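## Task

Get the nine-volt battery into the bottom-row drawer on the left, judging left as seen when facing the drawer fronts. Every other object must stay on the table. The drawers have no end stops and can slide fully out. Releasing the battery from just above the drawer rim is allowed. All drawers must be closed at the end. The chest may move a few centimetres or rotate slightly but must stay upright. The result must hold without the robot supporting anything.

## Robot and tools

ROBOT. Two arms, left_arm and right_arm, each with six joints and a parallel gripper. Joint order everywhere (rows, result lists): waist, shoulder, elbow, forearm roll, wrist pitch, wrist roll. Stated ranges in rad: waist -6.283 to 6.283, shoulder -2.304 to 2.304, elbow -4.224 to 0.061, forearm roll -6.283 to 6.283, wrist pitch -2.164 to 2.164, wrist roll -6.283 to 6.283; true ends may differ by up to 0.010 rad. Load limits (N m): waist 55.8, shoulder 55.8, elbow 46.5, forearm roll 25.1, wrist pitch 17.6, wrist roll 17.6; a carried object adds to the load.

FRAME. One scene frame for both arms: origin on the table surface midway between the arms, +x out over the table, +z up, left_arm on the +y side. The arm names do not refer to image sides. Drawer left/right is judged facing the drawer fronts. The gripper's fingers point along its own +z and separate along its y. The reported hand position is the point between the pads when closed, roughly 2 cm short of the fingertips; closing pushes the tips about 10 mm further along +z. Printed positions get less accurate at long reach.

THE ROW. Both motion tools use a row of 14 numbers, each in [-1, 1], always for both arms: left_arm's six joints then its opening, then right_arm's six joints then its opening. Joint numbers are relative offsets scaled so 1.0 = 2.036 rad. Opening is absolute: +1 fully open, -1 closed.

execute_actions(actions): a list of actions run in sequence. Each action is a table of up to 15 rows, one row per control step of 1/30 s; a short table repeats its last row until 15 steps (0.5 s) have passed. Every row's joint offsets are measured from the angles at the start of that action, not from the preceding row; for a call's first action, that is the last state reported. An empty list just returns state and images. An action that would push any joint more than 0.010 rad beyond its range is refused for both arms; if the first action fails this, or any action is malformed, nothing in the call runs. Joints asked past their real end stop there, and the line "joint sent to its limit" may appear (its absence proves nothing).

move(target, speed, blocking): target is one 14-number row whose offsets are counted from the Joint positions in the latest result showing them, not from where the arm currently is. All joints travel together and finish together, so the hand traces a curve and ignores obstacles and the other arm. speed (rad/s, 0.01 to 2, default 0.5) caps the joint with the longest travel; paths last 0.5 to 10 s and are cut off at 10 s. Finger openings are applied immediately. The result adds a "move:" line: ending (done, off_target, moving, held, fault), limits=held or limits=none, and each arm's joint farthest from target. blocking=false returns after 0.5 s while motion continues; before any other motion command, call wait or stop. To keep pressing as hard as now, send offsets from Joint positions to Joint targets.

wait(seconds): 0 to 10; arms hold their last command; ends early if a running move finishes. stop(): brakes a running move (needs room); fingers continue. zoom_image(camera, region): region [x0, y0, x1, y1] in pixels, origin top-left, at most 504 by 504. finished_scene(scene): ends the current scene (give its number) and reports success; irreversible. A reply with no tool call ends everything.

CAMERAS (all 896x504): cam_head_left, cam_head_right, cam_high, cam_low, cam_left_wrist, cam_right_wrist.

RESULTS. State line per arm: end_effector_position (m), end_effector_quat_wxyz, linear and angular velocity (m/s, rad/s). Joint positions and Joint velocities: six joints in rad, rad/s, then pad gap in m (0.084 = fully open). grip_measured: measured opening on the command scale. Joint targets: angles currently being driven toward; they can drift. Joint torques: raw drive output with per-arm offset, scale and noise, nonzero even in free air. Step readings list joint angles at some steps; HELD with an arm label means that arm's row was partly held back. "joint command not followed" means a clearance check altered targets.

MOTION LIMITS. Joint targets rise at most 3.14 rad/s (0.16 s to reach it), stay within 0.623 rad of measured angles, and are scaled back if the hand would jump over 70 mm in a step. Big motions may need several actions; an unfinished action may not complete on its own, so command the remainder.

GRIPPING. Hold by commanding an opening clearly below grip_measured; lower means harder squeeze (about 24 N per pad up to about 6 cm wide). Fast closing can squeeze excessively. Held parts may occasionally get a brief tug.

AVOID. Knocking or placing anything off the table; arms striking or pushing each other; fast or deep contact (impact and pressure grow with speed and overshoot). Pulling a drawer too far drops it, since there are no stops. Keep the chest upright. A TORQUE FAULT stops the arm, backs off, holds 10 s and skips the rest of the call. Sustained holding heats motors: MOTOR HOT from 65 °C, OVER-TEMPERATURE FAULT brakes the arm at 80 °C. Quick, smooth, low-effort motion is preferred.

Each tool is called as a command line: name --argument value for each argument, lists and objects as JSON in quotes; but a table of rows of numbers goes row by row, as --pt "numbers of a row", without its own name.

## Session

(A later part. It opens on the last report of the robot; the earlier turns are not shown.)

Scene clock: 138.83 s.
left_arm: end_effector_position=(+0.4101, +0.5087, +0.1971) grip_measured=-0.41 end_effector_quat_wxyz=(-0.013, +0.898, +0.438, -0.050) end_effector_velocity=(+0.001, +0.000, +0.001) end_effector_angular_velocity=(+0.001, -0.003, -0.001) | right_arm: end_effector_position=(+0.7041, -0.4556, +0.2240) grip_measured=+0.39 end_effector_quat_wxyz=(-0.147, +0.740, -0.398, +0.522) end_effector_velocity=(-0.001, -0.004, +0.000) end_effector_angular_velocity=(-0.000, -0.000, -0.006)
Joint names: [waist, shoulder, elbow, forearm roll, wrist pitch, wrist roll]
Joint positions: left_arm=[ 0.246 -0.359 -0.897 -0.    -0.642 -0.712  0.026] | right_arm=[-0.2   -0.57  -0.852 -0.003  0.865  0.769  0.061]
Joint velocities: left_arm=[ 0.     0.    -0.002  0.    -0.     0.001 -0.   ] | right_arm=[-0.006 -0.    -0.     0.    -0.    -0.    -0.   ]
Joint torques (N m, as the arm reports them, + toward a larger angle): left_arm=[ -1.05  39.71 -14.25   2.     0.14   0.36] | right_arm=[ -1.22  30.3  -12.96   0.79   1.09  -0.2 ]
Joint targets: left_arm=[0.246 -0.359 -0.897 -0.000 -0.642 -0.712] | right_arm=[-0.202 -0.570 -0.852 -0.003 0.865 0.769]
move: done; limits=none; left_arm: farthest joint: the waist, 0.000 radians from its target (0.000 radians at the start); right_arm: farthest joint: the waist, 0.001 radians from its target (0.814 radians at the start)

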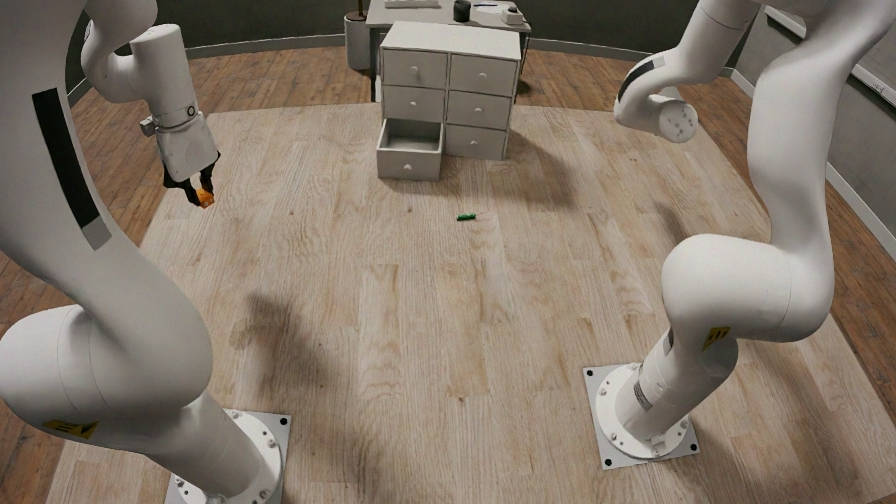

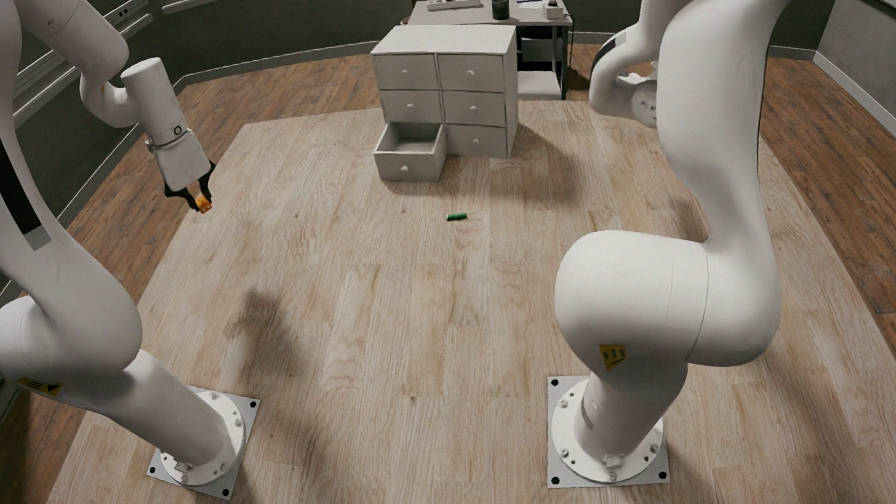

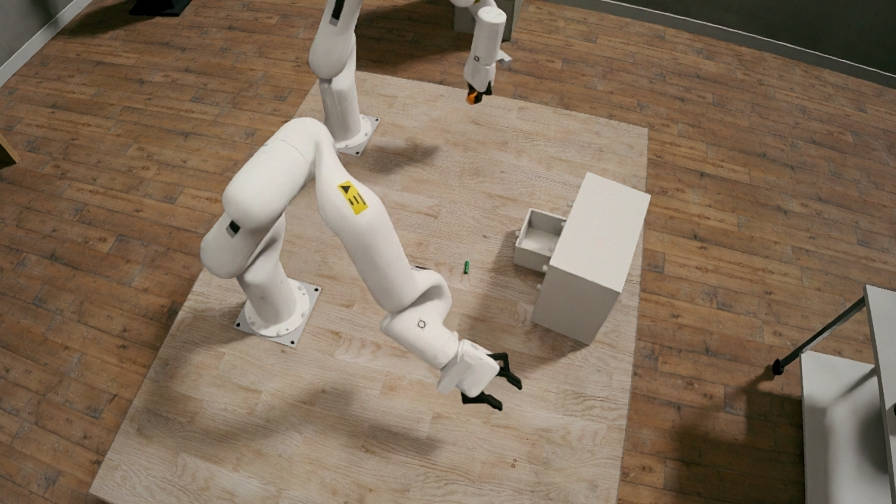

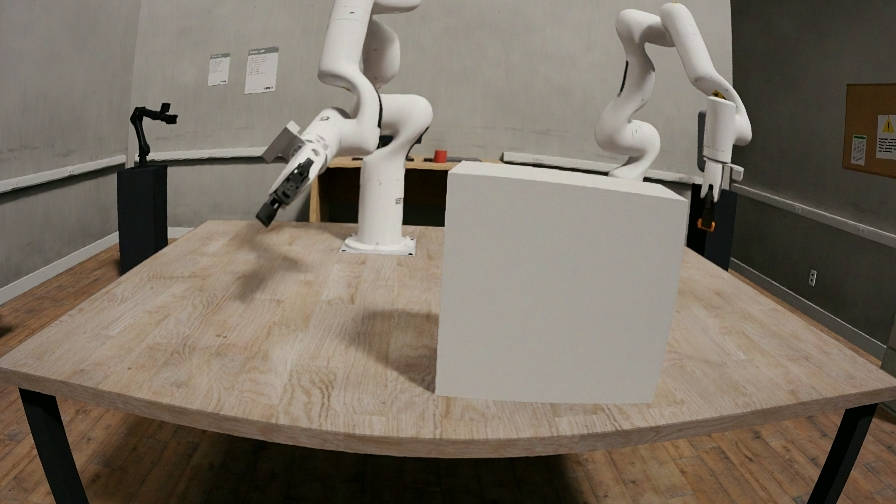

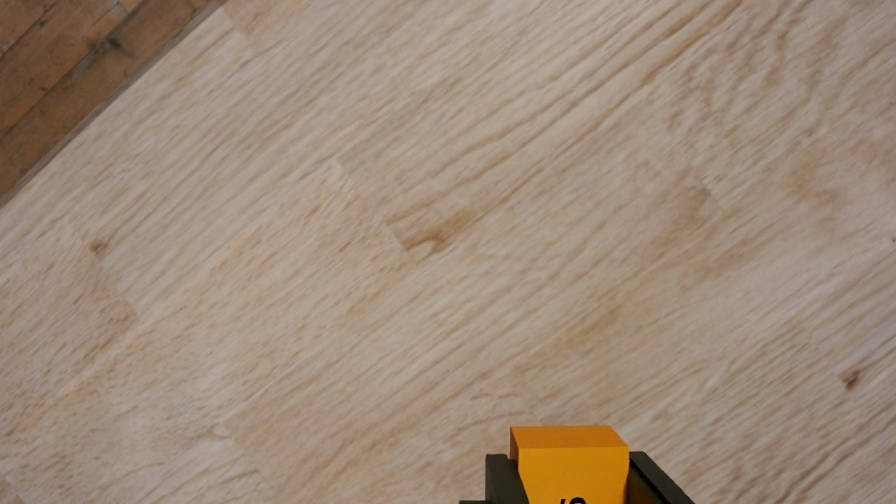

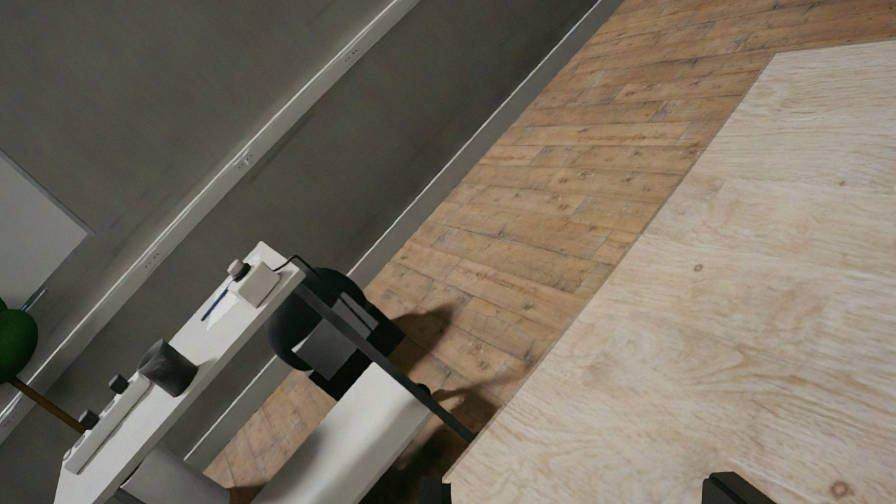

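move --target '[-0.3045,-0.254,-0.379,0,0.143,0,-1, 0,0,0,0,0,0,0.4]' --speed 0.5

Scene clock: 150.47 s.
left_arm: end_effector_position=(+0.7005, +0.0852, +0.2006) grip_measured=-0.41 end_effector_quat_wxyz=(+0.118, +0.966, +0.140, +0.185) end_effector_velocity=(-0.001, -0.005, -0.000) end_effector_angular_velocity=(-0.000, -0.001, -0.007) | right_arm: end_effector_position=(+0.7041, -0.4556, +0.2240) grip_measured=+0.39 end_effector_quat_wxyz=(-0.147, +0.740, -0.398, +0.522) end_effector_velocity=(+0.000, -0.001, +0.000) end_effector_angular_velocity=(-0.000, -0.001, -0.001)
Joint names: [waist, shoulder, elbow, forearm roll, wrist pitch, wrist roll]
Joint positions: left_arm=[-0.373 -0.876 -1.669 -0.    -0.351 -0.712  0.026] | right_arm=[-0.2   -0.57  -0.852 -0.003  0.865  0.769  0.061]
Joint velocities: left_arm=[-0.006 -0.002 -0.003 -0.001  0.001  0.002 -0.   ] | right_arm=[-0.001  0.    -0.     0.     0.001 -0.    -0.   ]
Joint torques (N m, as the arm reports them, + toward a larger angle): left_arm=[  1.48  62.33 -17.13   1.63   0.91   0.07] | right_arm=[ -1.27  33.71 -12.     0.72   1.29  -0.22]
Joint targets: left_arm=[-0.373 -0.876 -1.669 -0.000 -0.351 -0.712] | right_arm=[-0.200 -0.570 -0.852 -0.003 0.865 0.769]
move: done; limits=none; left_arm: farthest joint: the waist, 0.001 radians from its target (0.620 radians at the start); right_arm: farthest joint: the waist, 0.000 radians from its target (0.002 radians at the start)

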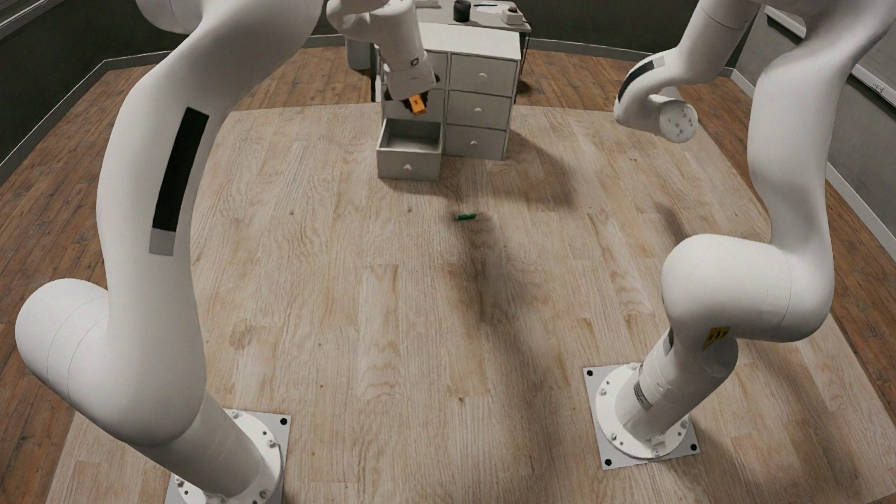

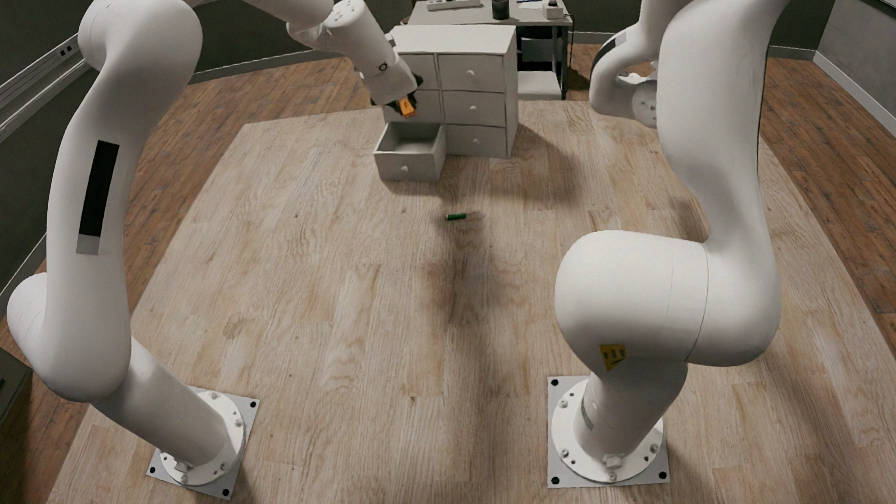

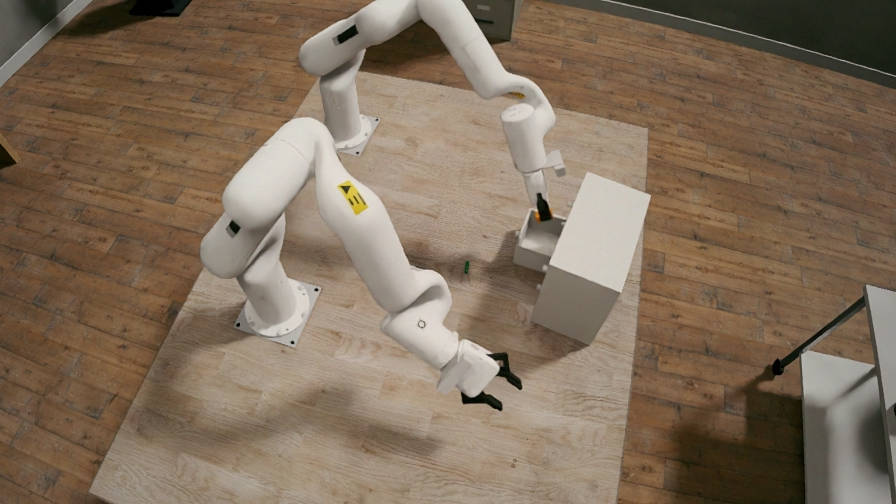

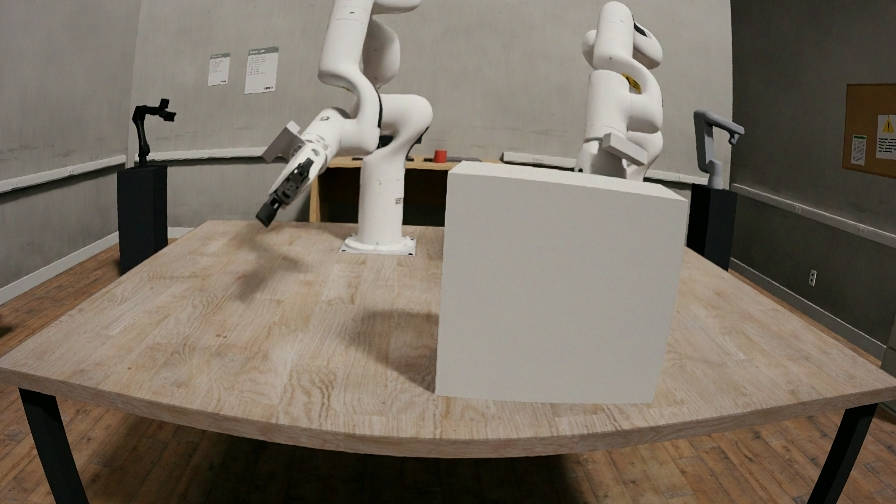

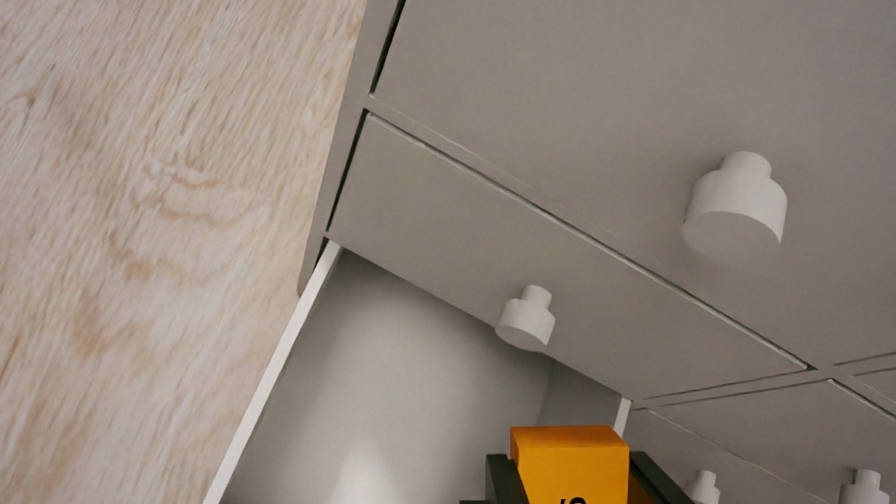

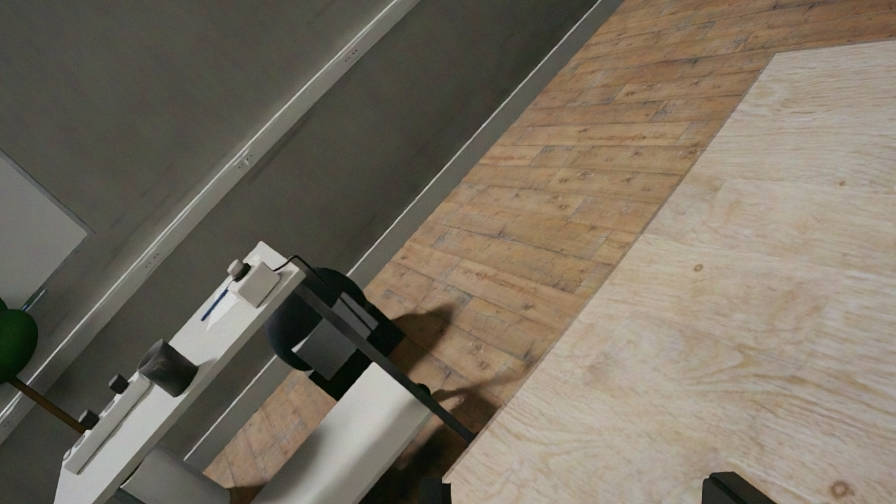

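move --target '[0.014,0,0,0,0,-0.4,-1, 0,0,0,0,0,0,0.4]' --speed 0.6

move --target '[0,-0.039,0.018,0,0.057,0,-1, 0,0,0,0,0,0,0.4]' --speed 0.1

Scene clock: 160.87 s.
left_arm: end_effector_position=(+0.7097, +0.1064, +0.2006) grip_measured=-0.41 end_effector_quat_wxyz=(+0.180, +0.824, +0.523, +0.125) end_effector_velocity=(+0.001, +0.001, +0.001) end_effector_angular_velocity=(-0.000, -0.001, +0.001) | right_arm: end_effector_position=(+0.7041, -0.4556, +0.2240) grip_measured=+0.39 end_effector_quat_wxyz=(-0.147, +0.740, -0.398, +0.522) end_effector_velocity=(+0.000, +0.001, +0.000) end_effector_angular_velocity=(-0.000, -0.001, +0.001)
Joint names: [waist, shoulder, elbow, forearm roll, wrist pitch, wrist roll]
Joint positions: left_arm=[-0.344 -0.876 -1.669 -0.    -0.351 -1.527  0.026] | right_arm=[-0.2   -0.57  -0.852 -0.003  0.865  0.769  0.061]
Joint velocities: left_arm=[ 0.001  0.001 -0.     0.001 -0.    -0.001  0.   ] | right_arm=[ 0.001  0.    -0.001 -0.    -0.    -0.    -0.   ]
Joint torques (N m, as the arm reports them, + toward a larger angle): left_arm=[ -2.75  56.64 -15.18   1.07   1.22   0.01] | right_arm=[ -1.57  31.02 -13.77   0.55   1.43  -0.4 ]
Joint targets: left_arm=[-0.344 -0.876 -1.669 -0.000 -0.351 -1.527] | right_arm=[-0.200 -0.570 -0.852 -0.003 0.865 0.769]
move: done; limits=none; left_arm: farthest joint: the waist, 0.000 radians from its target (0.029 radians at the start); right_arm: farthest joint: the waist, 0.000 radians from its target (0.000 radians at the start)

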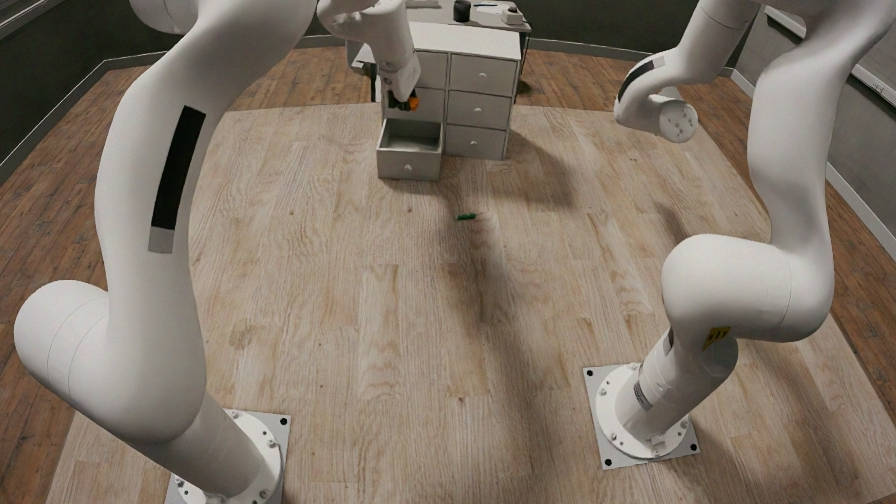

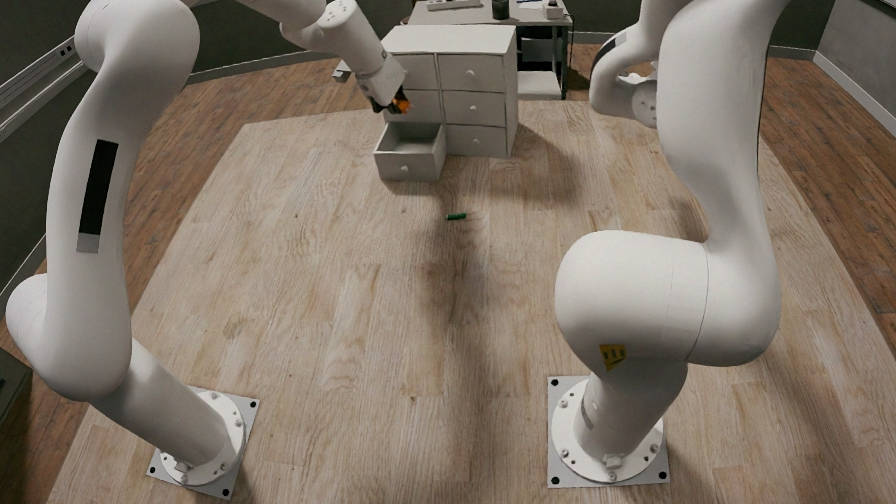

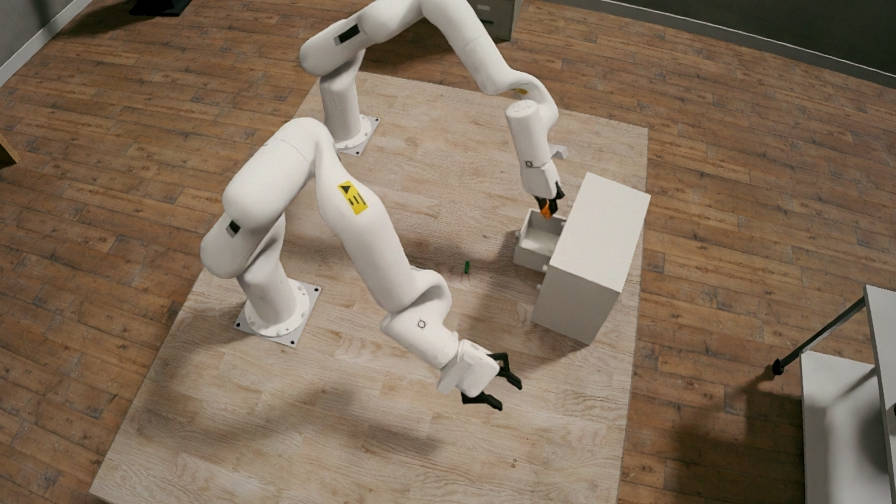

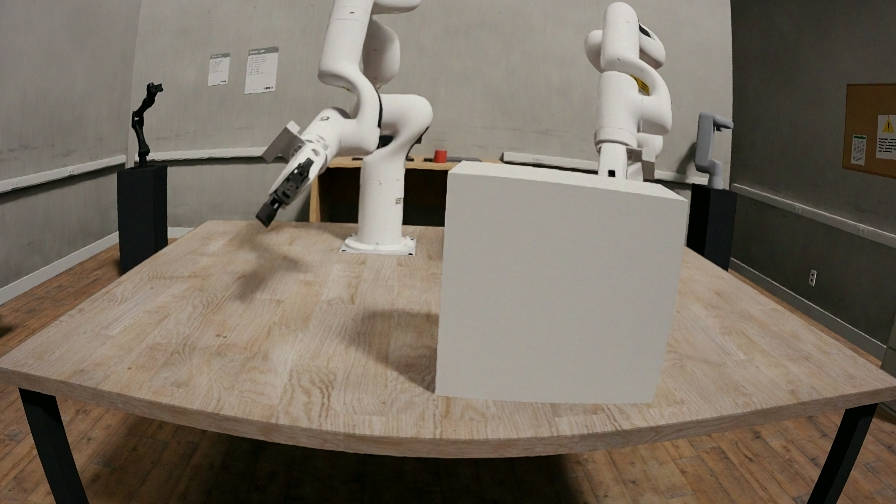

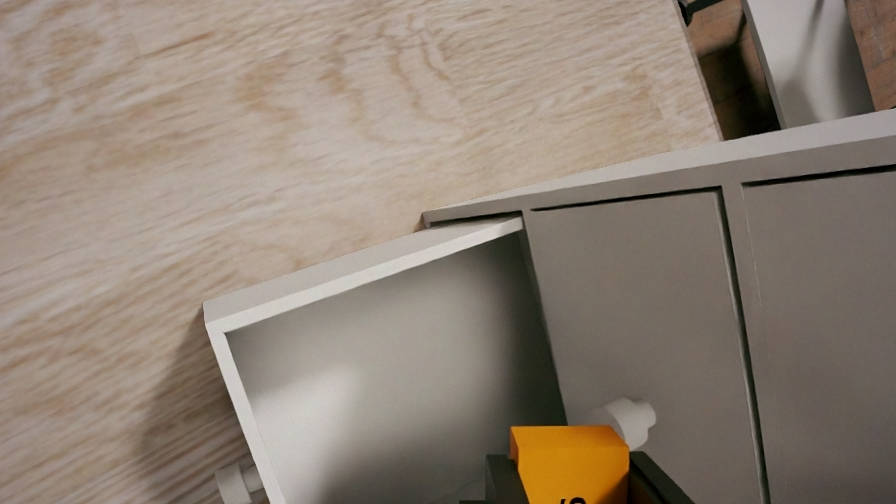

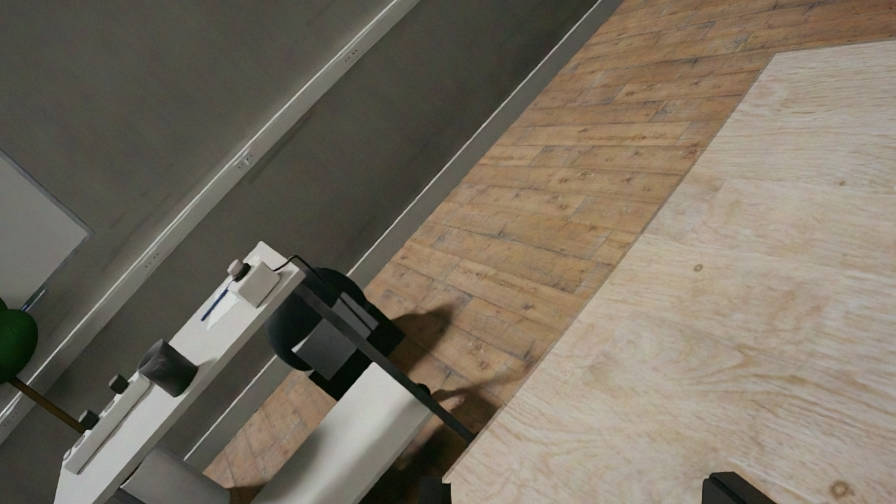

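Scene clock: 162.37 s.
left_arm: end_effector_position=(+0.7042, +0.1087, +0.1304) grip_measured=-0.41 end_effector_quat_wxyz=(+0.180, +0.824, +0.523, +0.126) end_effector_velocity=(-0.000, +0.000, -0.000) end_effector_angular_velocity=(+0.001, -0.000, -0.002) | right_arm: end_effector_position=(+0.7041, -0.4556, +0.2240) grip_measured=+0.39 end_effector_quat_wxyz=(-0.147, +0.740, -0.398, +0.522) end_effector_velocity=(-0.000, +0.000, -0.000) end_effector_angular_velocity=(-0.000, -0.000, +0.000)
Joint names: [waist, shoulder, elbow, forearm roll, wrist pitch, wrist roll]
Joint positions: left_arm=[-0.344 -0.955 -1.632 -0.    -0.235 -1.527  0.026] | right_arm=[-0.2   -0.57  -0.852 -0.003  0.865  0.769  0.061]
Joint velocities: left_arm=[-0.     0.     0.     0.     0.     0.002  0.   ] | right_arm=[ 0.001 -0.     0.     0.     0.001 -0.     0.   ]
Joint torques (N m, as the arm reports them, + toward a larger angle): left_arm=[ -1.48  58.98 -16.13   3.05   1.02  -0.07] | right_arm=[ -1.84  31.9  -13.36   0.95   1.27  -0.52]
Joint targets: left_arm=[-0.344 -0.955 -1.632 -0.000 -0.235 -1.527] | right_arm=[-0.200 -0.570 -0.852 -0.003 0.865 0.769]
move: done; limits=none; left_arm: farthest joint: the shoulder, 0.001 radians from its target (0.080 radians at the start); right_arm: farthest joint: the waist, 0.000 radians from its target (0.000 radians at the start)

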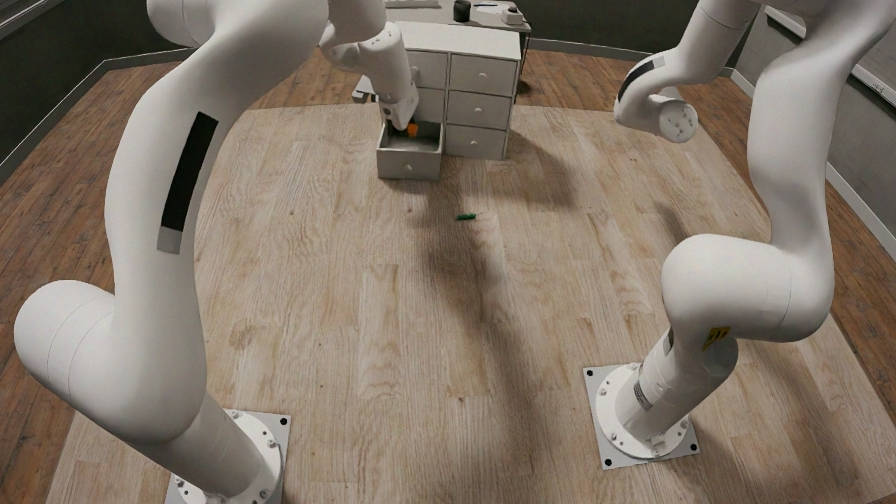

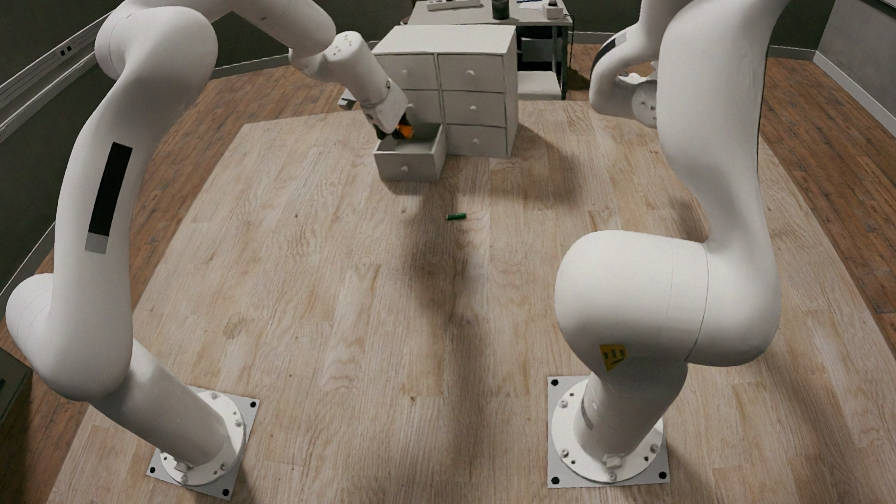

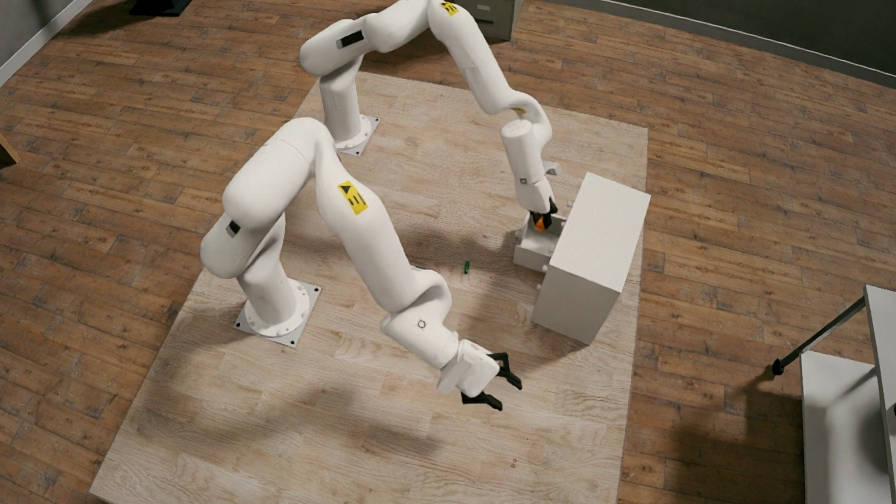

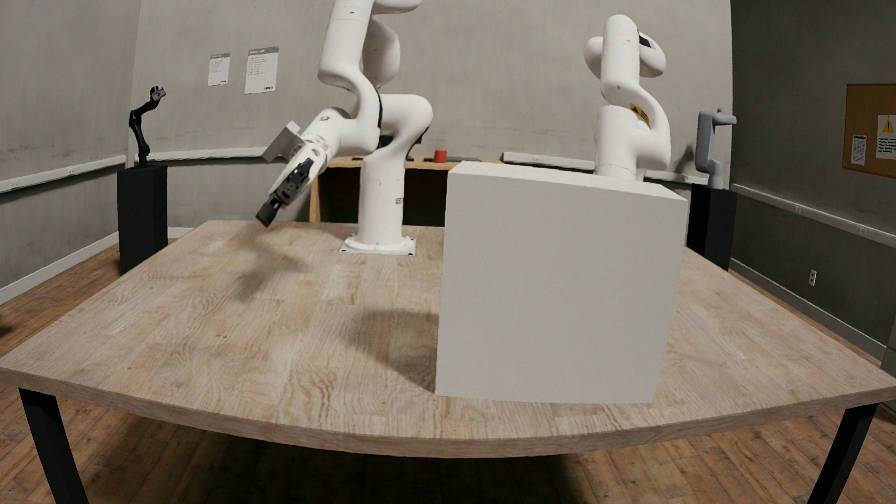

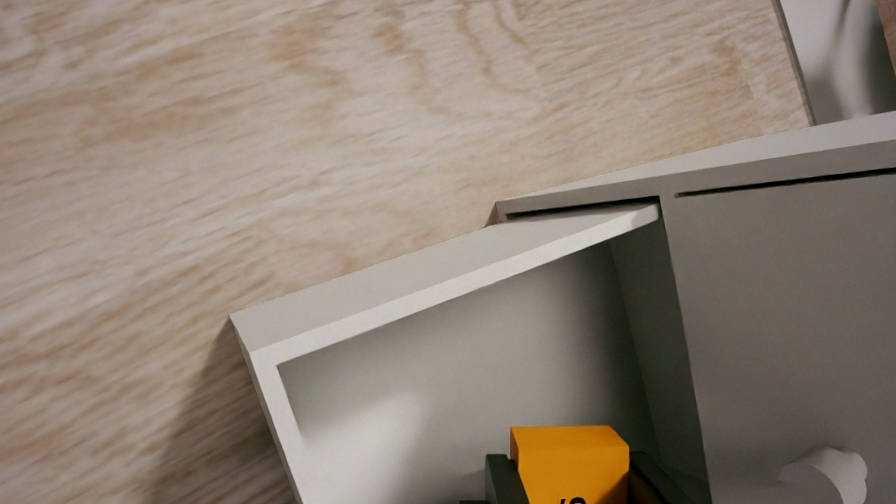

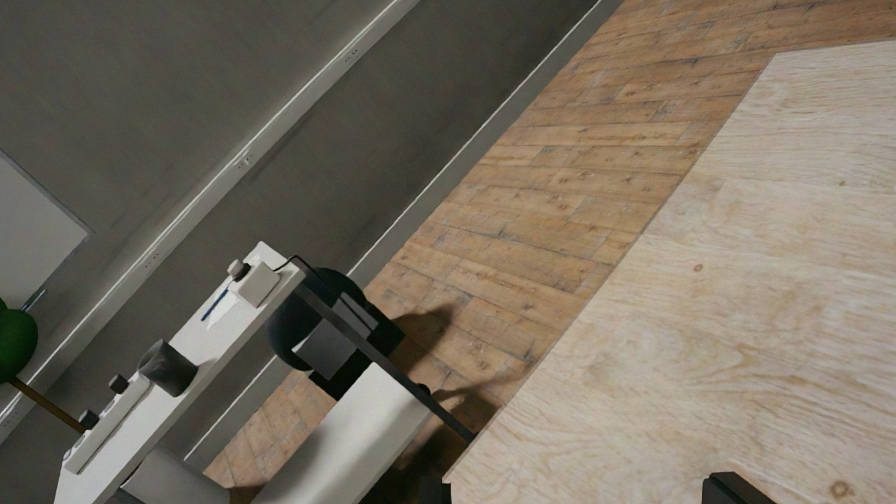

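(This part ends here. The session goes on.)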